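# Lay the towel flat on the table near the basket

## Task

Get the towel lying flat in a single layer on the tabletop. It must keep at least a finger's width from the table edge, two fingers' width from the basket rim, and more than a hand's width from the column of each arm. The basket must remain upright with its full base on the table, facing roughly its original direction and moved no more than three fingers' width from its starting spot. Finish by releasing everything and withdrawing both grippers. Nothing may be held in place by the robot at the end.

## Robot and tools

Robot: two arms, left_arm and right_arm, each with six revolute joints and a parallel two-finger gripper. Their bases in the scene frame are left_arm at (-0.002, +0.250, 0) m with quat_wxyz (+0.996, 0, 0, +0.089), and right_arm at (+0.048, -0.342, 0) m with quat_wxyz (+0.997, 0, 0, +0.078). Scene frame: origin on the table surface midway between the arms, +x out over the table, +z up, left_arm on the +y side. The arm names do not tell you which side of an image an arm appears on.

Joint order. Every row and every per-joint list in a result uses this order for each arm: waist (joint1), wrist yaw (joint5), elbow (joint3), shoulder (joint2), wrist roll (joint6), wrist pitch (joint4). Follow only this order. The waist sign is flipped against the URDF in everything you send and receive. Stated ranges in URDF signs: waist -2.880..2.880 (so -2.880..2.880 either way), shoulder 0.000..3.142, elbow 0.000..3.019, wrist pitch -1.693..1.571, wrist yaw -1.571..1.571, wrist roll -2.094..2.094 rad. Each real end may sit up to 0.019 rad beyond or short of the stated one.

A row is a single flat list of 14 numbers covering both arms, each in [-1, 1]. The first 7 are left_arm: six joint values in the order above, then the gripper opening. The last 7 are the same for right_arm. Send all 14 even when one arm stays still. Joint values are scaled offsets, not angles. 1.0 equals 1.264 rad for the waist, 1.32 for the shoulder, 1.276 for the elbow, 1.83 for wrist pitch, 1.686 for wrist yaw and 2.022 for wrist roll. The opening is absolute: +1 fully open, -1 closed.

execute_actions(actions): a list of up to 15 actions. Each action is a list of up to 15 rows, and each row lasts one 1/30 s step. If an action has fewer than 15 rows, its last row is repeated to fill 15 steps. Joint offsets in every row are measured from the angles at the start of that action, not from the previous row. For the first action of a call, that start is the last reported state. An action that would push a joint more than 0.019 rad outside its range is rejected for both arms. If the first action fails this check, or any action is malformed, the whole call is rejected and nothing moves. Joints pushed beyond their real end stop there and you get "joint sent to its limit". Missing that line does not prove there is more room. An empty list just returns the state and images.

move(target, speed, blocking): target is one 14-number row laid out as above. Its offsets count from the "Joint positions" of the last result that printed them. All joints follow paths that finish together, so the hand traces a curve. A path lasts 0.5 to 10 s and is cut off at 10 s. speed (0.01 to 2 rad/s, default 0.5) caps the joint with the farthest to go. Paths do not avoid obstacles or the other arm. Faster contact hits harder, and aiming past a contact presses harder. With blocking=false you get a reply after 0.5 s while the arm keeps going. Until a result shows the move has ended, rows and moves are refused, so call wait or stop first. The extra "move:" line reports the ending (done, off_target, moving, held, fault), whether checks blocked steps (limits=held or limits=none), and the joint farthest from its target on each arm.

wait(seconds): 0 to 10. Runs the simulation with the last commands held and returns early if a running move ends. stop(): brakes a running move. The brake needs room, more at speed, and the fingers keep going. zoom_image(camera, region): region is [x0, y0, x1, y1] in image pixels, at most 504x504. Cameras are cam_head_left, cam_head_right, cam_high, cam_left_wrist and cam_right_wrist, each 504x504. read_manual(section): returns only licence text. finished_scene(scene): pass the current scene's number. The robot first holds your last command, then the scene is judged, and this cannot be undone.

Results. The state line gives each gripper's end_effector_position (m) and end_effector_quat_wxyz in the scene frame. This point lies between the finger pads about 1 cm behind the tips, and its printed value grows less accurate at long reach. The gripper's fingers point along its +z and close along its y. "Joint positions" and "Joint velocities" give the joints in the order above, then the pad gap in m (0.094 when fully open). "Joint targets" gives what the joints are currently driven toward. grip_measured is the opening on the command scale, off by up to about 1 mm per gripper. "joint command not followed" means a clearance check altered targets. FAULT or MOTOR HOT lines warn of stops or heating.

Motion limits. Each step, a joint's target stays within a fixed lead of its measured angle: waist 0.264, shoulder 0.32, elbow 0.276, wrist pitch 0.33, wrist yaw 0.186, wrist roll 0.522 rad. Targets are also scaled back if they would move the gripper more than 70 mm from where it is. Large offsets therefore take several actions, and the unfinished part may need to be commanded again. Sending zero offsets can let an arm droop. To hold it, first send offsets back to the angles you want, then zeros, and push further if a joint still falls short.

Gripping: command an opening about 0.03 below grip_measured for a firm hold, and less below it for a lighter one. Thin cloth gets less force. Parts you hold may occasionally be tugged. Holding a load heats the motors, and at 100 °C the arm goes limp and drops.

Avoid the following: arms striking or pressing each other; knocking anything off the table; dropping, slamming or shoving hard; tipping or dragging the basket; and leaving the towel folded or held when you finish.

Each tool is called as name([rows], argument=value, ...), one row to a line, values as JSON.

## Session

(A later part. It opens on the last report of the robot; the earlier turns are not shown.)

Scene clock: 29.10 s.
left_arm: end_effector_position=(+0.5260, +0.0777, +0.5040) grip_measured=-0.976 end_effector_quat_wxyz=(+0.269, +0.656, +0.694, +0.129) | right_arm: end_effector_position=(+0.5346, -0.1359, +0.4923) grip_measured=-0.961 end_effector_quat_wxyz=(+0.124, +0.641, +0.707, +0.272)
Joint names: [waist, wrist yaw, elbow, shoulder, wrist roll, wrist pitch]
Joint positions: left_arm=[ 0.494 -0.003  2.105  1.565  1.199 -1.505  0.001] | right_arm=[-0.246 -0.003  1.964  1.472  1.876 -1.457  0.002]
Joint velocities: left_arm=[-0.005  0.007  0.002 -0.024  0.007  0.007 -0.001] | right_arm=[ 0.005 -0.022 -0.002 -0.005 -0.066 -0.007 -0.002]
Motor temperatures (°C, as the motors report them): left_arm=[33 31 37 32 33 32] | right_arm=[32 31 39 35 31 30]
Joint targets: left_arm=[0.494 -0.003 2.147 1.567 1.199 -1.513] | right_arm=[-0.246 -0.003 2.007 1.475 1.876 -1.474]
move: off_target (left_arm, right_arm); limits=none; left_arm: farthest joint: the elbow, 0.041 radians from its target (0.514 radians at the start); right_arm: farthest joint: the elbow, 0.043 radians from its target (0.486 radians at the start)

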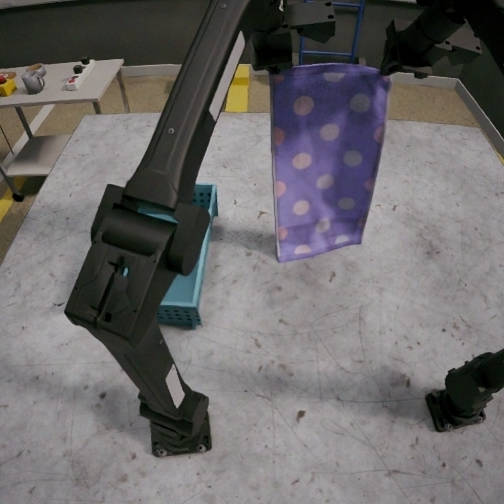

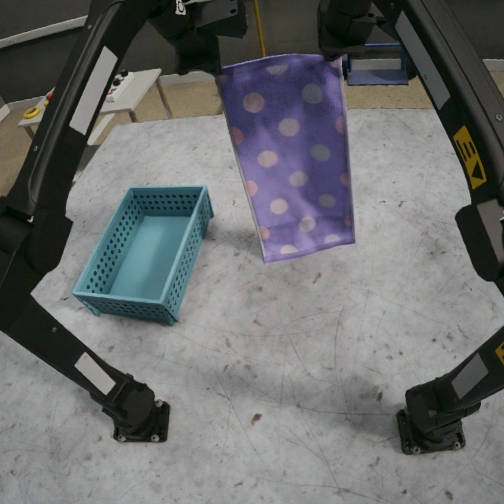

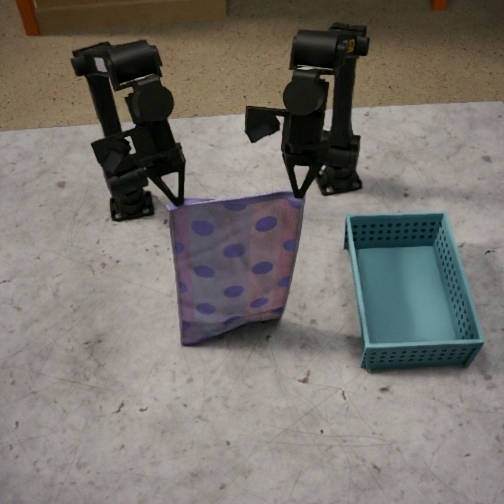

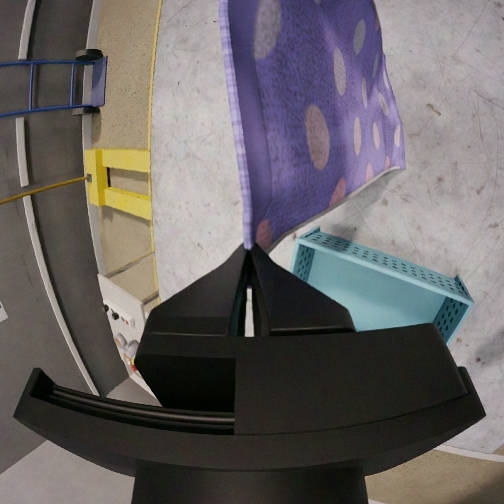

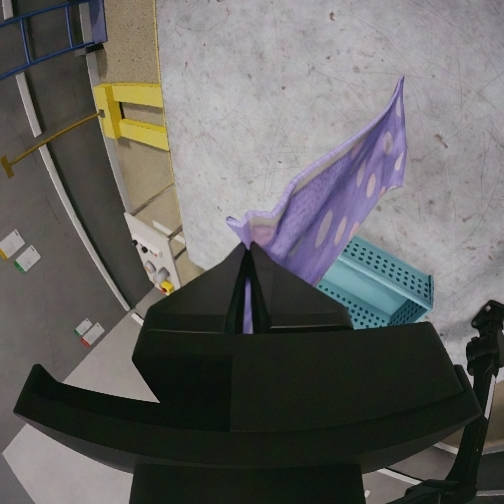

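move(target=[-0.035,0,0.09,0.06,0.1,0.216,-1,0.06,0,0.046,0.03,-0.05,0.225,-1], speed=0.4)

move(target=[-0.048,0,0.1,0.18,0.05,0.244,-1,0.057,0,0.058,0.166,-0.05,0.266,-1], speed=0.4)

Scene clock: 31.03 s.
left_arm: end_effector_position=(+0.6128, +0.0744, +0.5724) grip_measured=-0.976 end_effector_quat_wxyz=(+0.405, +0.651, +0.590, +0.254) | right_arm: end_effector_position=(+0.6180, -0.1411, +0.5471) grip_measured=-0.961 end_effector_quat_wxyz=(+0.225, +0.585, +0.664, +0.408)
Joint names: [waist, wrist yaw, elbow, shoulder, wrist roll, wrist pitch]
Joint positions: left_arm=[ 0.457 -0.003  2.169  1.617  1.392 -1.125  0.001] | right_arm=[-0.184 -0.003  1.967  1.496  1.786 -1.072  0.002]
Joint velocities: left_arm=[ 0.005 -0.007  0.002  0.005 -0.022  0.002 -0.   ] | right_arm=[-0.005 -0.022  0.002  0.005 -0.037  0.007 -0.001]
Motor temperatures (°C, as the motors report them): left_arm=[33 31 37 32 33 32] | right_arm=[32 31 39 35 31 30]
Joint targets: left_arm=[0.450 -0.003 2.220 1.644 1.402 -1.109] | right_arm=[-0.170 -0.003 2.022 1.511 1.775 -1.045]
move: off_target (left_arm, right_arm); limits=none; left_arm: farthest joint: the elbow, 0.050 radians from its target (0.115 radians at the start); right_arm: farthest joint: the elbow, 0.056 radians from its target (0.059 radians at the start)

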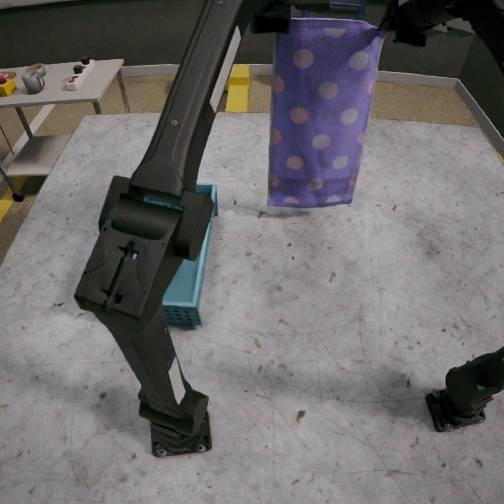

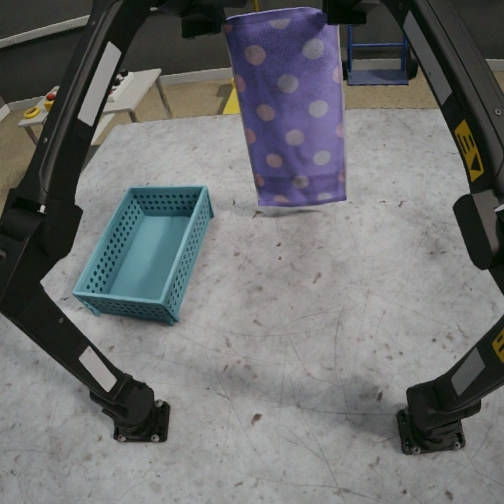

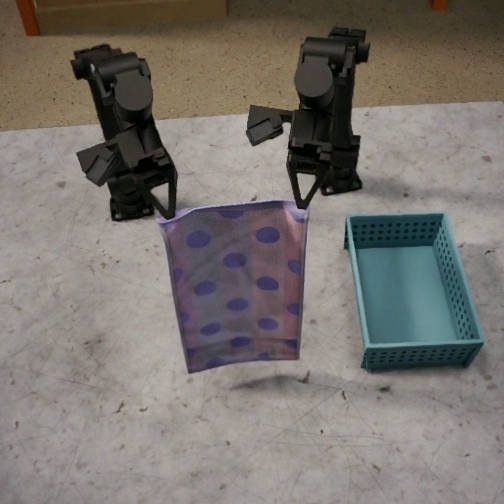

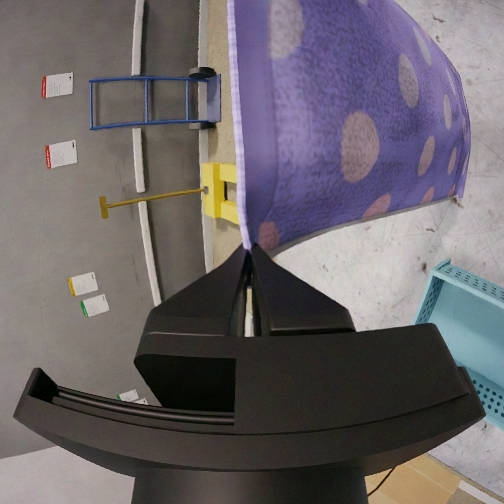

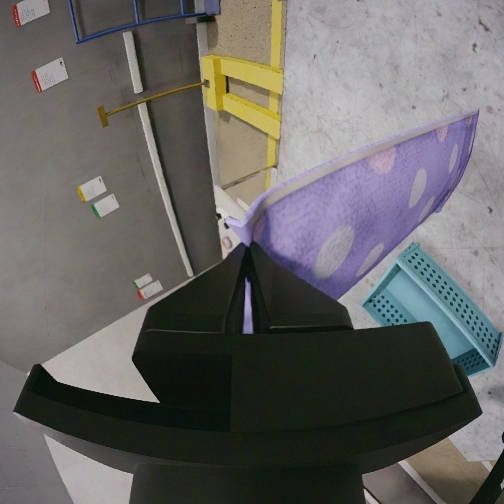

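Scene clock: 32.73 s.
left_arm: end_effector_position=(+0.7498, +0.0792, +0.5632) grip_measured=-0.976 end_effector_quat_wxyz=(+0.484, +0.602, +0.527, +0.354) | right_arm: end_effector_position=(+0.7573, -0.1375, +0.5227) grip_measured=-0.961 end_effector_quat_wxyz=(+0.318, +0.529, +0.620, +0.485)
Joint names: [waist, wrist yaw, elbow, shoulder, wrist roll, wrist pitch]
Joint positions: left_arm=[ 0.402 -0.003  2.243  1.83   1.483 -0.696  0.001] | right_arm=[-0.125 -0.003  1.984  1.702  1.696 -0.614  0.002]
Joint velocities: left_arm=[ 0.005  0.11  -0.002  0.024 -0.007  0.007 -0.002] | right_arm=[ 0.005  0.022 -0.007 -0.005 -0.022 -0.002 -0.   ]
Motor temperatures (°C, as the motors report them): left_arm=[33 31 37 32 33 32] | right_arm=[32 31 39 35 31 30]
Joint targets: left_arm=[0.396 -0.003 2.297 1.855 1.493 -0.678] | right_arm=[-0.111 -0.003 2.041 1.715 1.685 -0.586]
move: off_target (left_arm, right_arm); limits=none; left_arm: farthest joint: the elbow, 0.054 radians from its target (0.127 radians at the start); right_arm: farthest joint: the elbow, 0.057 radians from its target (0.074 radians at the start)

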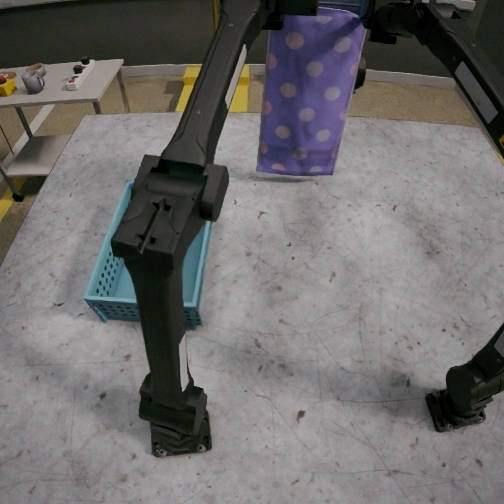

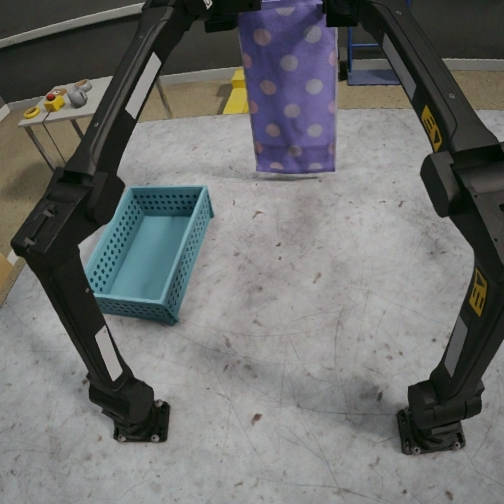

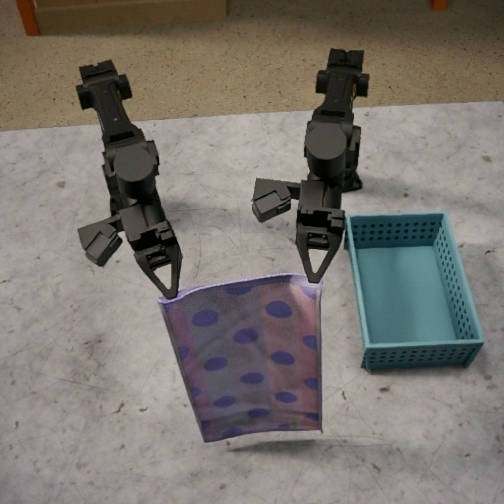

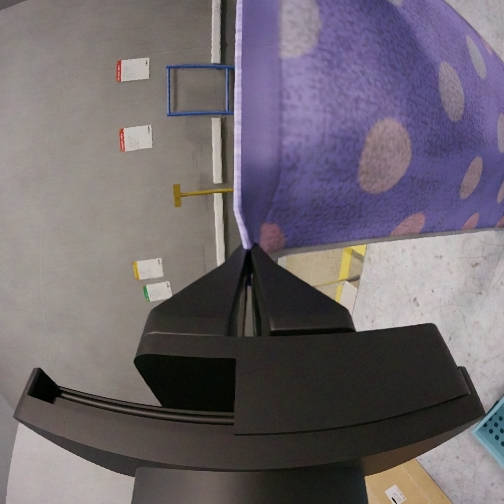

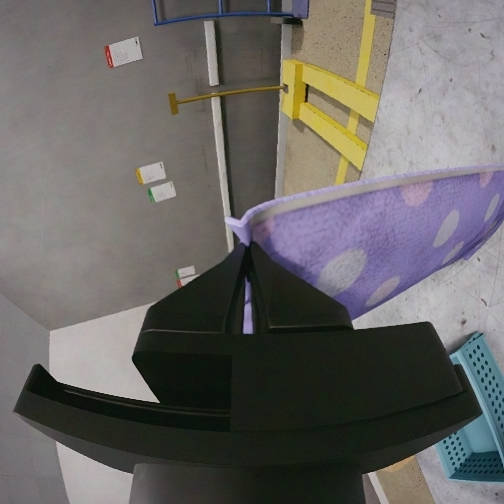

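move(target=[0.05,0,-0.508,-0.26,-0.04,0.015,-1,-0.052,0,-0.416,-0.248,0.04,-0.017,-1], speed=0.5)

Scene clock: 34.70 s.
left_arm: end_effector_position=(+0.6211, +0.0702, +0.4202) grip_measured=-0.976 end_effector_quat_wxyz=(+0.402, +0.658, +0.583, +0.257) | right_arm: end_effector_position=(+0.6223, -0.1437, +0.4064) grip_measured=-0.961 end_effector_quat_wxyz=(+0.238, +0.575, +0.662, +0.417)
Joint names: [waist, wrist yaw, elbow, shoulder, wrist roll, wrist pitch]
Joint positions: left_arm=[ 0.46  -0.003  1.607  1.499  1.411 -0.684  0.001] | right_arm=[-0.177 -0.003  1.449  1.387  1.764 -0.631  0.002]
Joint velocities: left_arm=[-0.005 -0.022  0.007 -0.015 -0.051  0.002  0.   ] | right_arm=[ 0.015 -0.007 -0.002 -0.005  0.007 -0.002 -0.   ]
Motor temperatures (°C, as the motors report them): left_arm=[33 31 37 33 33 32] | right_arm=[32 31 39 35 31 30]
Joint targets: left_arm=[0.465 -0.003 1.594 1.487 1.402 -0.669] | right_arm=[-0.191 -0.003 1.453 1.375 1.777 -0.645]
move: done; limits=none; left_arm: farthest joint: the wrist pitch, 0.016 radians from its target (0.028 radians at the start); right_arm: farthest joint: the wrist pitch, 0.014 radians from its target (0.031 radians at the start)

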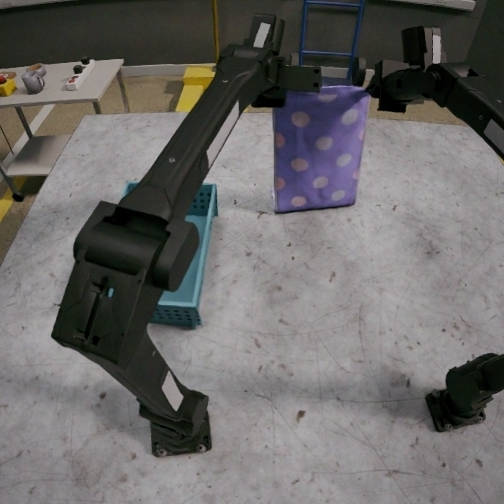

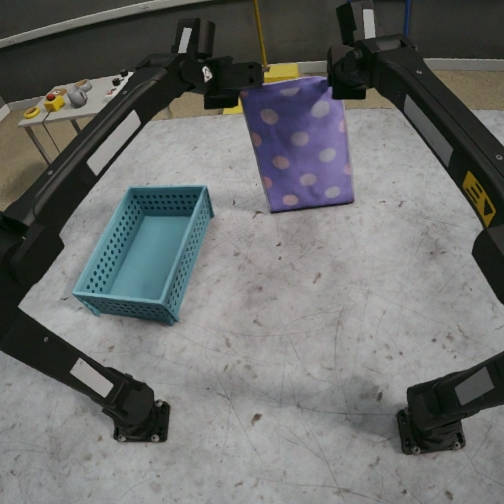

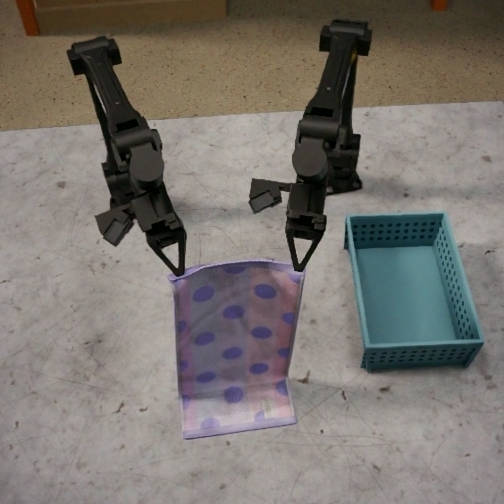

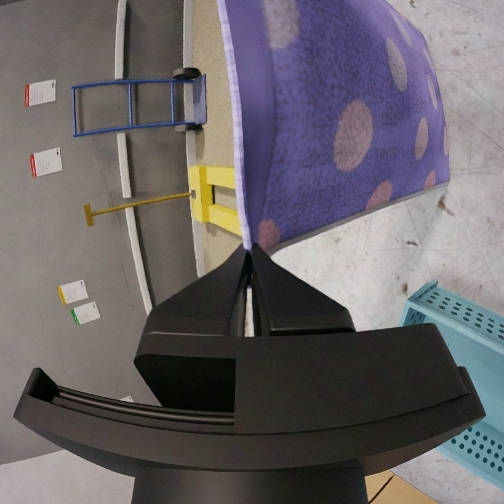

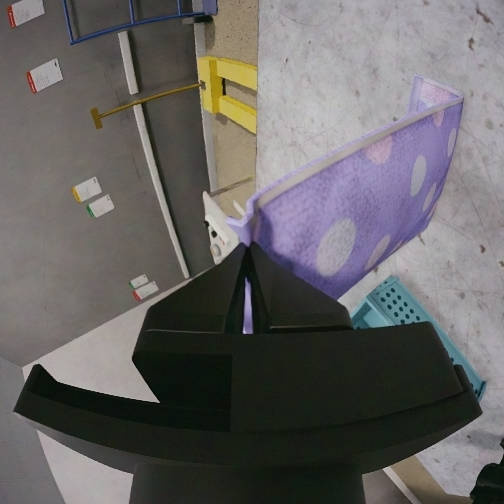

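move(target=[0.1,0,-0.452,-0.252,-0.08,-0.084,-1,-0.134,0,-0.399,-0.243,0.09,-0.117,-1], speed=0.5)

move(target=[0.122,0,-0.304,-0.108,-0.1,0.034,-1,-0.165,0,-0.282,-0.098,0.065,0.032,-1], speed=0.4)

Scene clock: 36.70 s.
left_arm: end_effector_position=(+0.4178, +0.0706, +0.2520) grip_measured=-0.976 end_effector_quat_wxyz=(+0.270, +0.706, +0.643, +0.124) | right_arm: end_effector_position=(+0.4167, -0.1451, +0.2400) grip_measured=-0.961 end_effector_quat_wxyz=(+0.103, +0.630, +0.717, +0.278)
Joint names: [waist, wrist yaw, elbow, shoulder, wrist roll, wrist pitch]
Joint positions: left_arm=[ 0.583 -0.003  1.04   1.175  1.259 -0.832  0.001] | right_arm=[-0.336 -0.003  0.934  1.073  1.934 -0.83   0.002]
Joint velocities: left_arm=[-0.005  0.007 -0.017 -0.015 -0.022 -0.012 -0.   ] | right_arm=[-0.005 -0.022 -0.012 -0.015  0.022 -0.002 -0.002]
Motor temperatures (°C, as the motors report them): left_arm=[33 31 37 33 33 32] | right_arm=[32 31 39 35 31 30]
Joint targets: left_arm=[0.586 -0.003 1.030 1.166 1.250 -0.838] | right_arm=[-0.347 -0.003 0.939 1.066 1.946 -0.845]
move: done; limits=none; left_arm: farthest joint: the wrist roll, 0.010 radians from its target (0.162 radians at the start); right_arm: farthest joint: the wrist pitch, 0.015 radians from its target (0.214 radians at the start)

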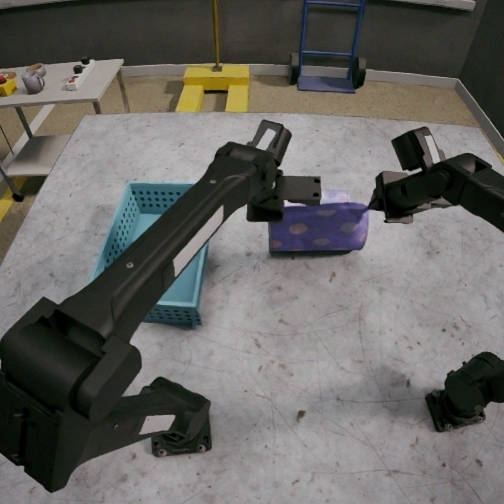

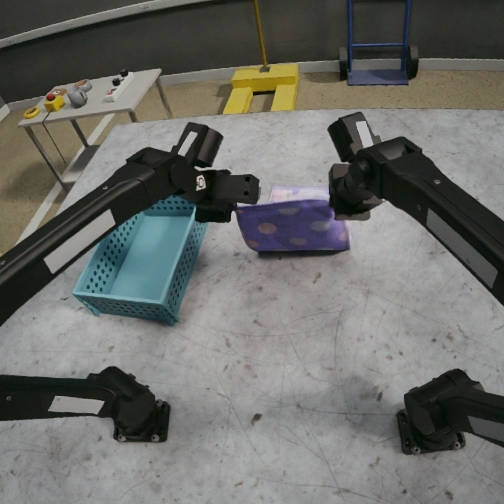

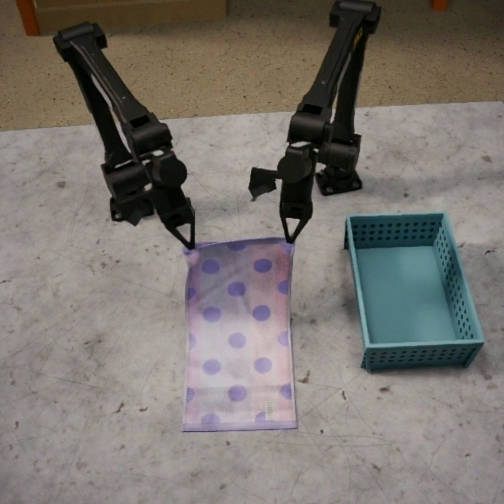

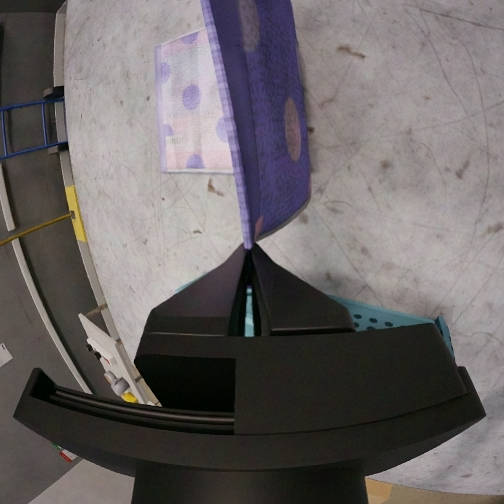

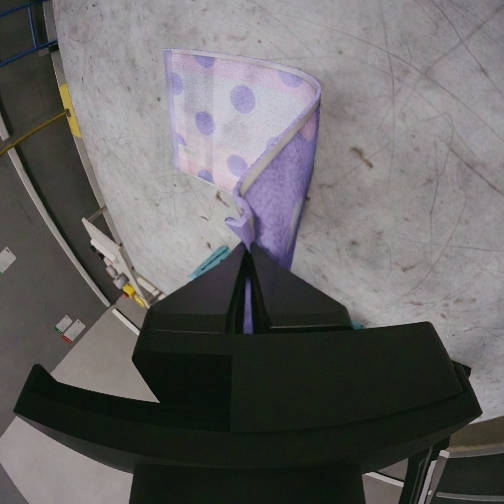

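Scene clock: 38.33 s.
left_arm: end_effector_position=(+0.2885, +0.0696, +0.1236) grip_measured=-0.976 end_effector_quat_wxyz=(+0.196, +0.710, +0.674, +0.052) | right_arm: end_effector_position=(+0.2855, -0.1468, +0.1095) grip_measured=-0.961 end_effector_quat_wxyz=(+0.038, +0.618, +0.761, +0.194)
Joint names: [waist, wrist yaw, elbow, shoulder, wrist roll, wrist pitch]
Joint positions: left_arm=[ 0.735 -0.002  0.661  1.043  1.067 -0.78   0.001] | right_arm=[-0.533 -0.003  0.571  0.953  2.054 -0.79   0.002]
Joint velocities: left_arm=[-0.005 -0.081  0.002 -0.015 -0.051 -0.022 -0.   ] | right_arm=[-0.005  0.11  -0.007 -0.005 -0.037  0.007 -0.   ]
Motor temperatures (°C, as the motors report them): left_arm=[33 31 37 33 33 32] | right_arm=[32 31 39 35 31 30]
Joint targets: left_arm=[0.737 -0.003 0.651 1.033 1.057 -0.770] | right_arm=[-0.544 -0.003 0.574 0.944 2.066 -0.771]
move: done; limits=none; left_arm: farthest joint: the shoulder, 0.011 radians from its target (0.142 radians at the start); right_arm: farthest joint: the wrist pitch, 0.018 radians from its target (0.059 radians at the start)

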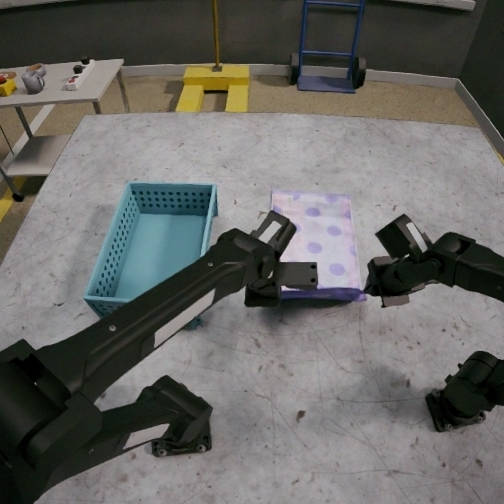

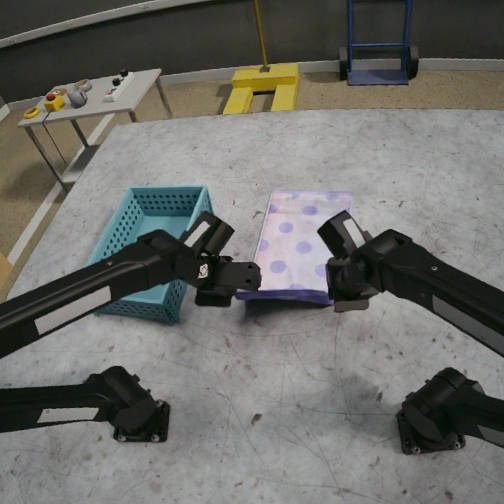

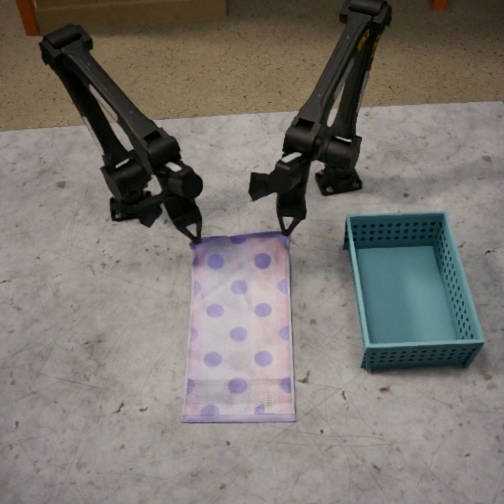

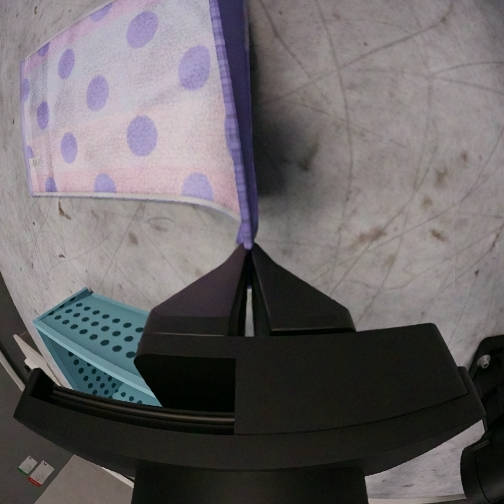

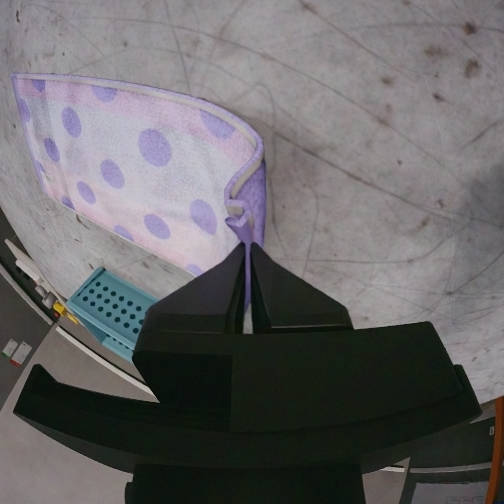

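move(target=[0.1,0,-0.168,0.028,-0.07,0.069,-1,-0.142,0,-0.134,0.04,0.015,0.072,-1], speed=0.3)

execute_actions([
  [[0,0,0,0,0,0,-0.5,0,0,0,0,0,0,-0.5]],
])

Scene clock: 39.87 s.
left_arm: end_effector_position=(+0.2188, +0.0717, +0.0410) grip_measured=-0.976 end_effector_quat_wxyz=(+0.147, +0.714, +0.684, +0.020) | right_arm: end_effector_position=(+0.2197, -0.1441, +0.0363) grip_measured=-0.961 end_effector_quat_wxyz=(+0.014, +0.565, +0.812, +0.150)
Joint names: [waist, wrist yaw, elbow, shoulder, wrist roll, wrist pitch]
Joint positions: left_arm=[ 0.858 -0.001  0.457  1.067  0.935 -0.662  0.001] | right_arm=[-0.701 -0.003  0.401  0.997  2.074 -0.674  0.002]
Joint velocities: left_arm=[ 0.015 -0.007 -0.017  0.005 -0.037 -0.002 -0.002] | right_arm=[-0.005 -0.037  0.012 -0.005  0.022 -0.002  0.001]
Motor temperatures (°C, as the motors report them): left_arm=[33 31 36 32 33 32] | right_arm=[32 31 39 35 31 30]
Joint targets: left_arm=[0.861 -0.002 0.446 1.080 0.925 -0.654] | right_arm=[-0.713 -0.003 0.400 1.006 2.085 -0.658]
move: done; limits=none; left_arm: farthest joint: the shoulder, 0.013 radians from its target (0.037 radians at the start); right_arm: farthest joint: the wrist pitch, 0.015 radians from its target (0.131 radians at the start)

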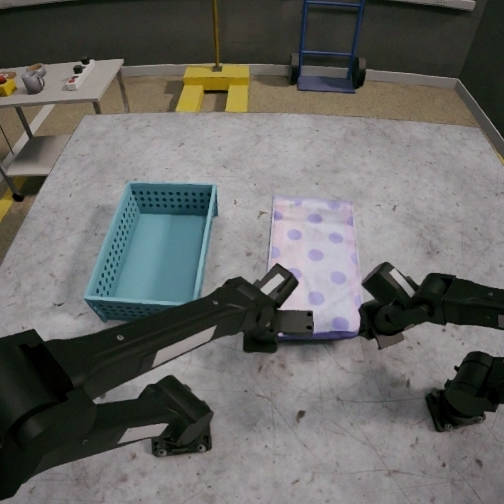

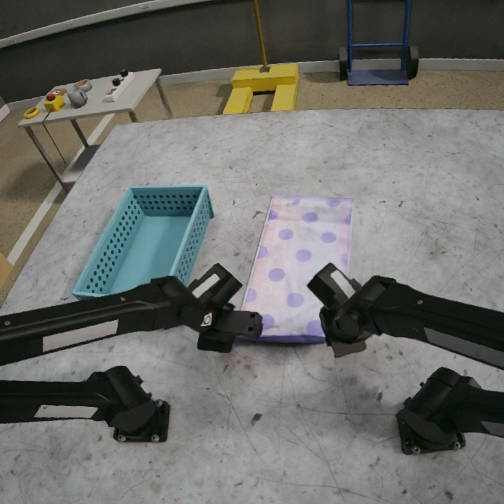

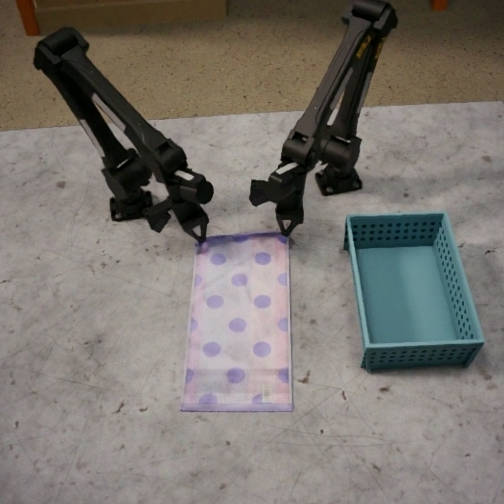

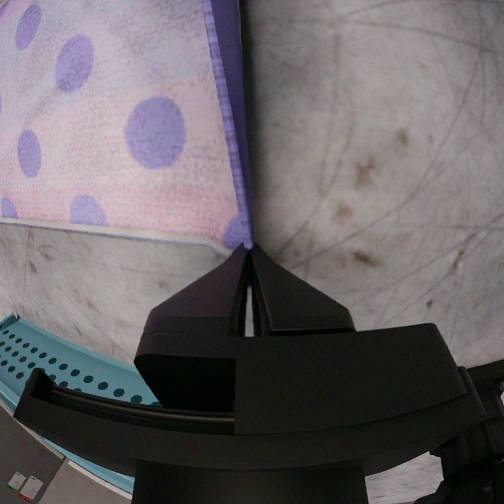

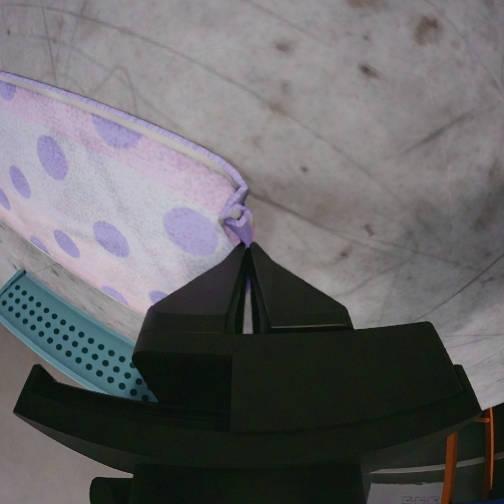

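Scene clock: 40.37 s.
left_arm: end_effector_position=(+0.2188, +0.0717, +0.0410) grip_measured=-0.503 end_effector_quat_wxyz=(+0.147, +0.714, +0.684, +0.020) | right_arm: end_effector_position=(+0.2197, -0.1441, +0.0363) grip_measured=-0.502 end_effector_quat_wxyz=(+0.014, +0.565, +0.812, +0.150)
Joint names: [waist, wrist yaw, elbow, shoulder, wrist roll, wrist pitch]
Joint positions: left_arm=[ 0.858 -0.001  0.457  1.067  0.935 -0.662  0.023] | right_arm=[-0.701 -0.003  0.401  0.997  2.074 -0.674  0.023]
Joint velocities: left_arm=[ 0.005  0.007  0.002 -0.005 -0.022 -0.007 -0.   ] | right_arm=[ 0.015 -0.022 -0.002 -0.005 -0.007 -0.007 -0.001]
Motor temperatures (°C, as the motors report them): left_arm=[33 31 36 32 33 32] | right_arm=[32 31 39 35 31 30]
Joint targets: left_arm=[0.858 -0.001 0.457 1.067 0.935 -0.662] | right_arm=[-0.701 -0.003 0.401 0.997 2.074 -0.674]

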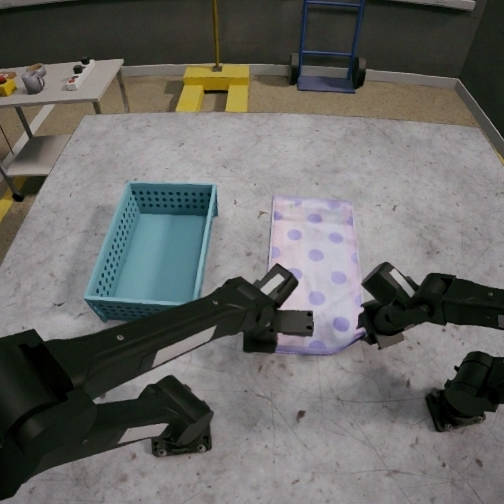

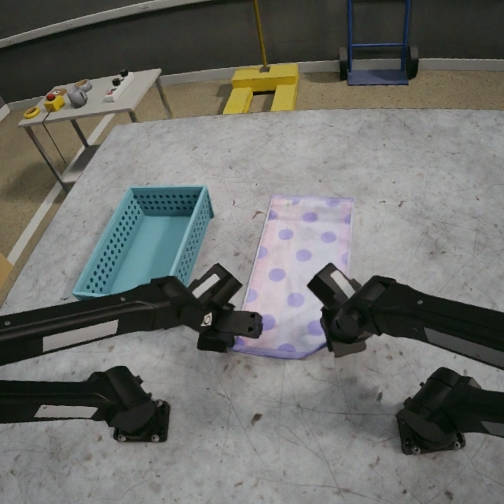

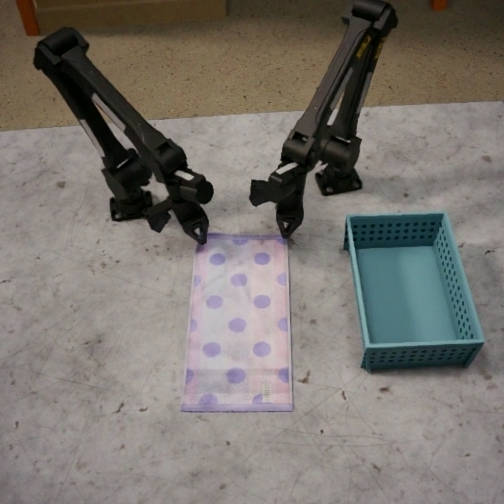

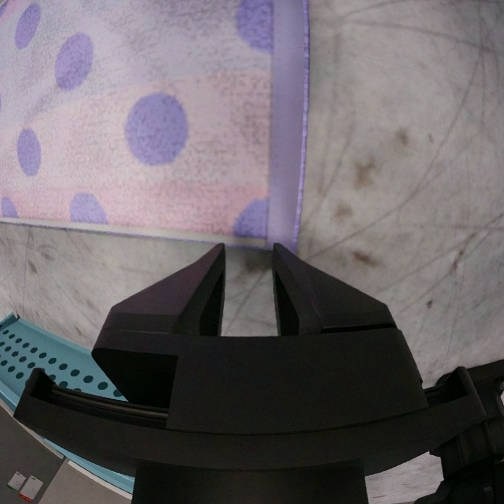

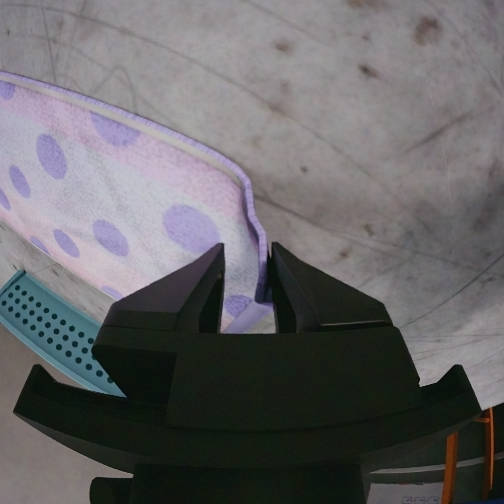

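move(target=[0,0,0.05,-0.55,0,-0.4,0.4,0,0,0.05,-0.55,0,-0.4,0.4], speed=0.8)

Scene clock: 41.87 s.
left_arm: end_effector_position=(+0.1094, +0.1601, +0.1373) grip_measured=+0.397 end_effector_quat_wxyz=(+0.156, +0.713, +0.683, +0.021) | right_arm: end_effector_position=(+0.1344, -0.2426, +0.1199) grip_measured=+0.398 end_effector_quat_wxyz=(+0.016, +0.563, +0.810, +0.164)
Joint names: [waist, wrist yaw, elbow, shoulder, wrist roll, wrist pitch]
Joint positions: left_arm=[ 0.858 -0.001  0.472  0.343  0.935 -1.384  0.066] | right_arm=[-0.701 -0.003  0.416  0.268  2.074 -1.389  0.066]
Joint velocities: left_arm=[ 0.015 -0.037  0.002 -0.015  0.051  0.012 -0.001] | right_arm=[ 0.005 -0.037 -0.002 -0.005 -0.022  0.002 -0.001]
Motor temperatures (°C, as the motors report them): left_arm=[33 31 37 32 33 32] | right_arm=[32 31 39 35 31 30]
Joint targets: left_arm=[0.858 -0.001 0.520 0.341 0.935 -1.394] | right_arm=[-0.701 -0.003 0.465 0.271 2.074 -1.406]
move: off_target (left_arm, right_arm); limits=none; left_arm: farthest joint: the elbow, 0.049 radians from its target (0.064 radians at the start); right_arm: farthest joint: the elbow, 0.049 radians from its target (0.064 radians at the start)

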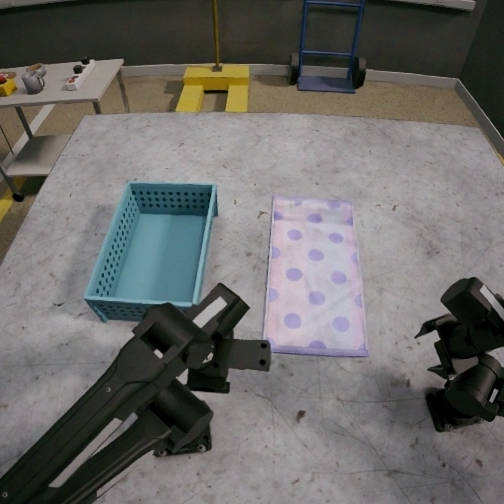

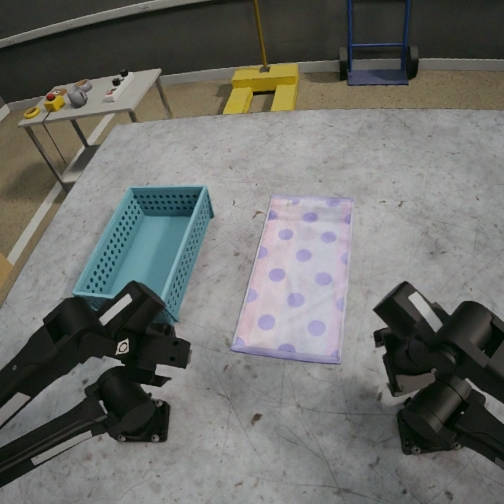

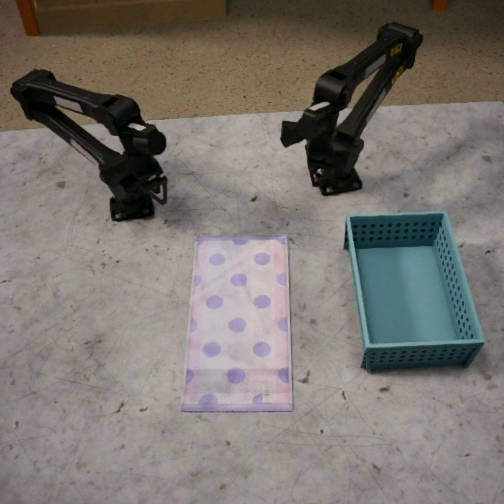

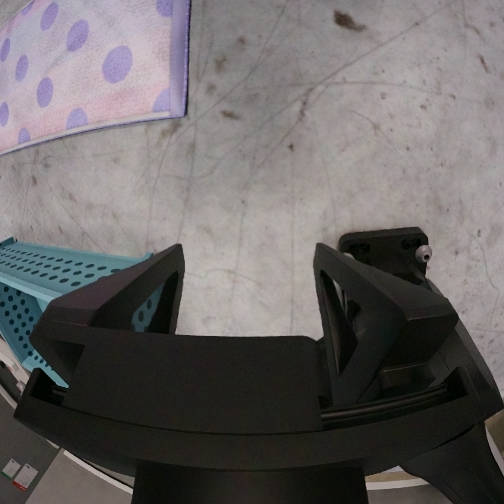

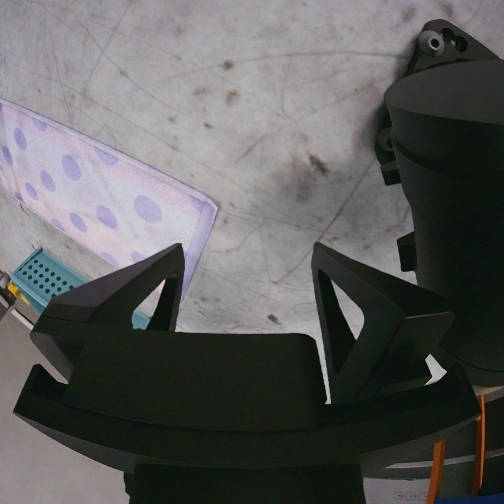

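The far end shows a possible ridge.

zoom_image(camera="cam_high", region=[140,225,340,425])

zoom_image(camera="cam_head_right", region=[250,170,370,290])

Region (140, 225, 340, 425) of cam_high's 504x504 image, scaled by 2.520, with more detail than that image has.

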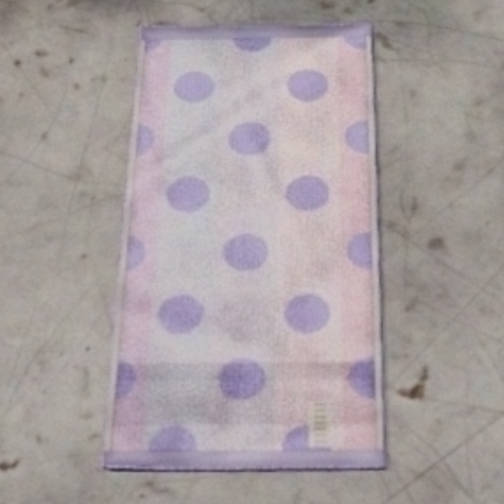

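Region (250, 170, 370, 290) of cam_head_right's 504x504 image, scaled by 4.200, with more detail than that image has.

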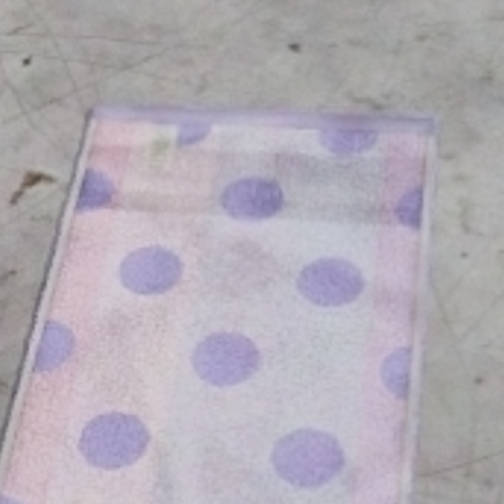

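Only a woven band; it's flat.

finished_scene(scene=1)

The scene is finished: the task was done.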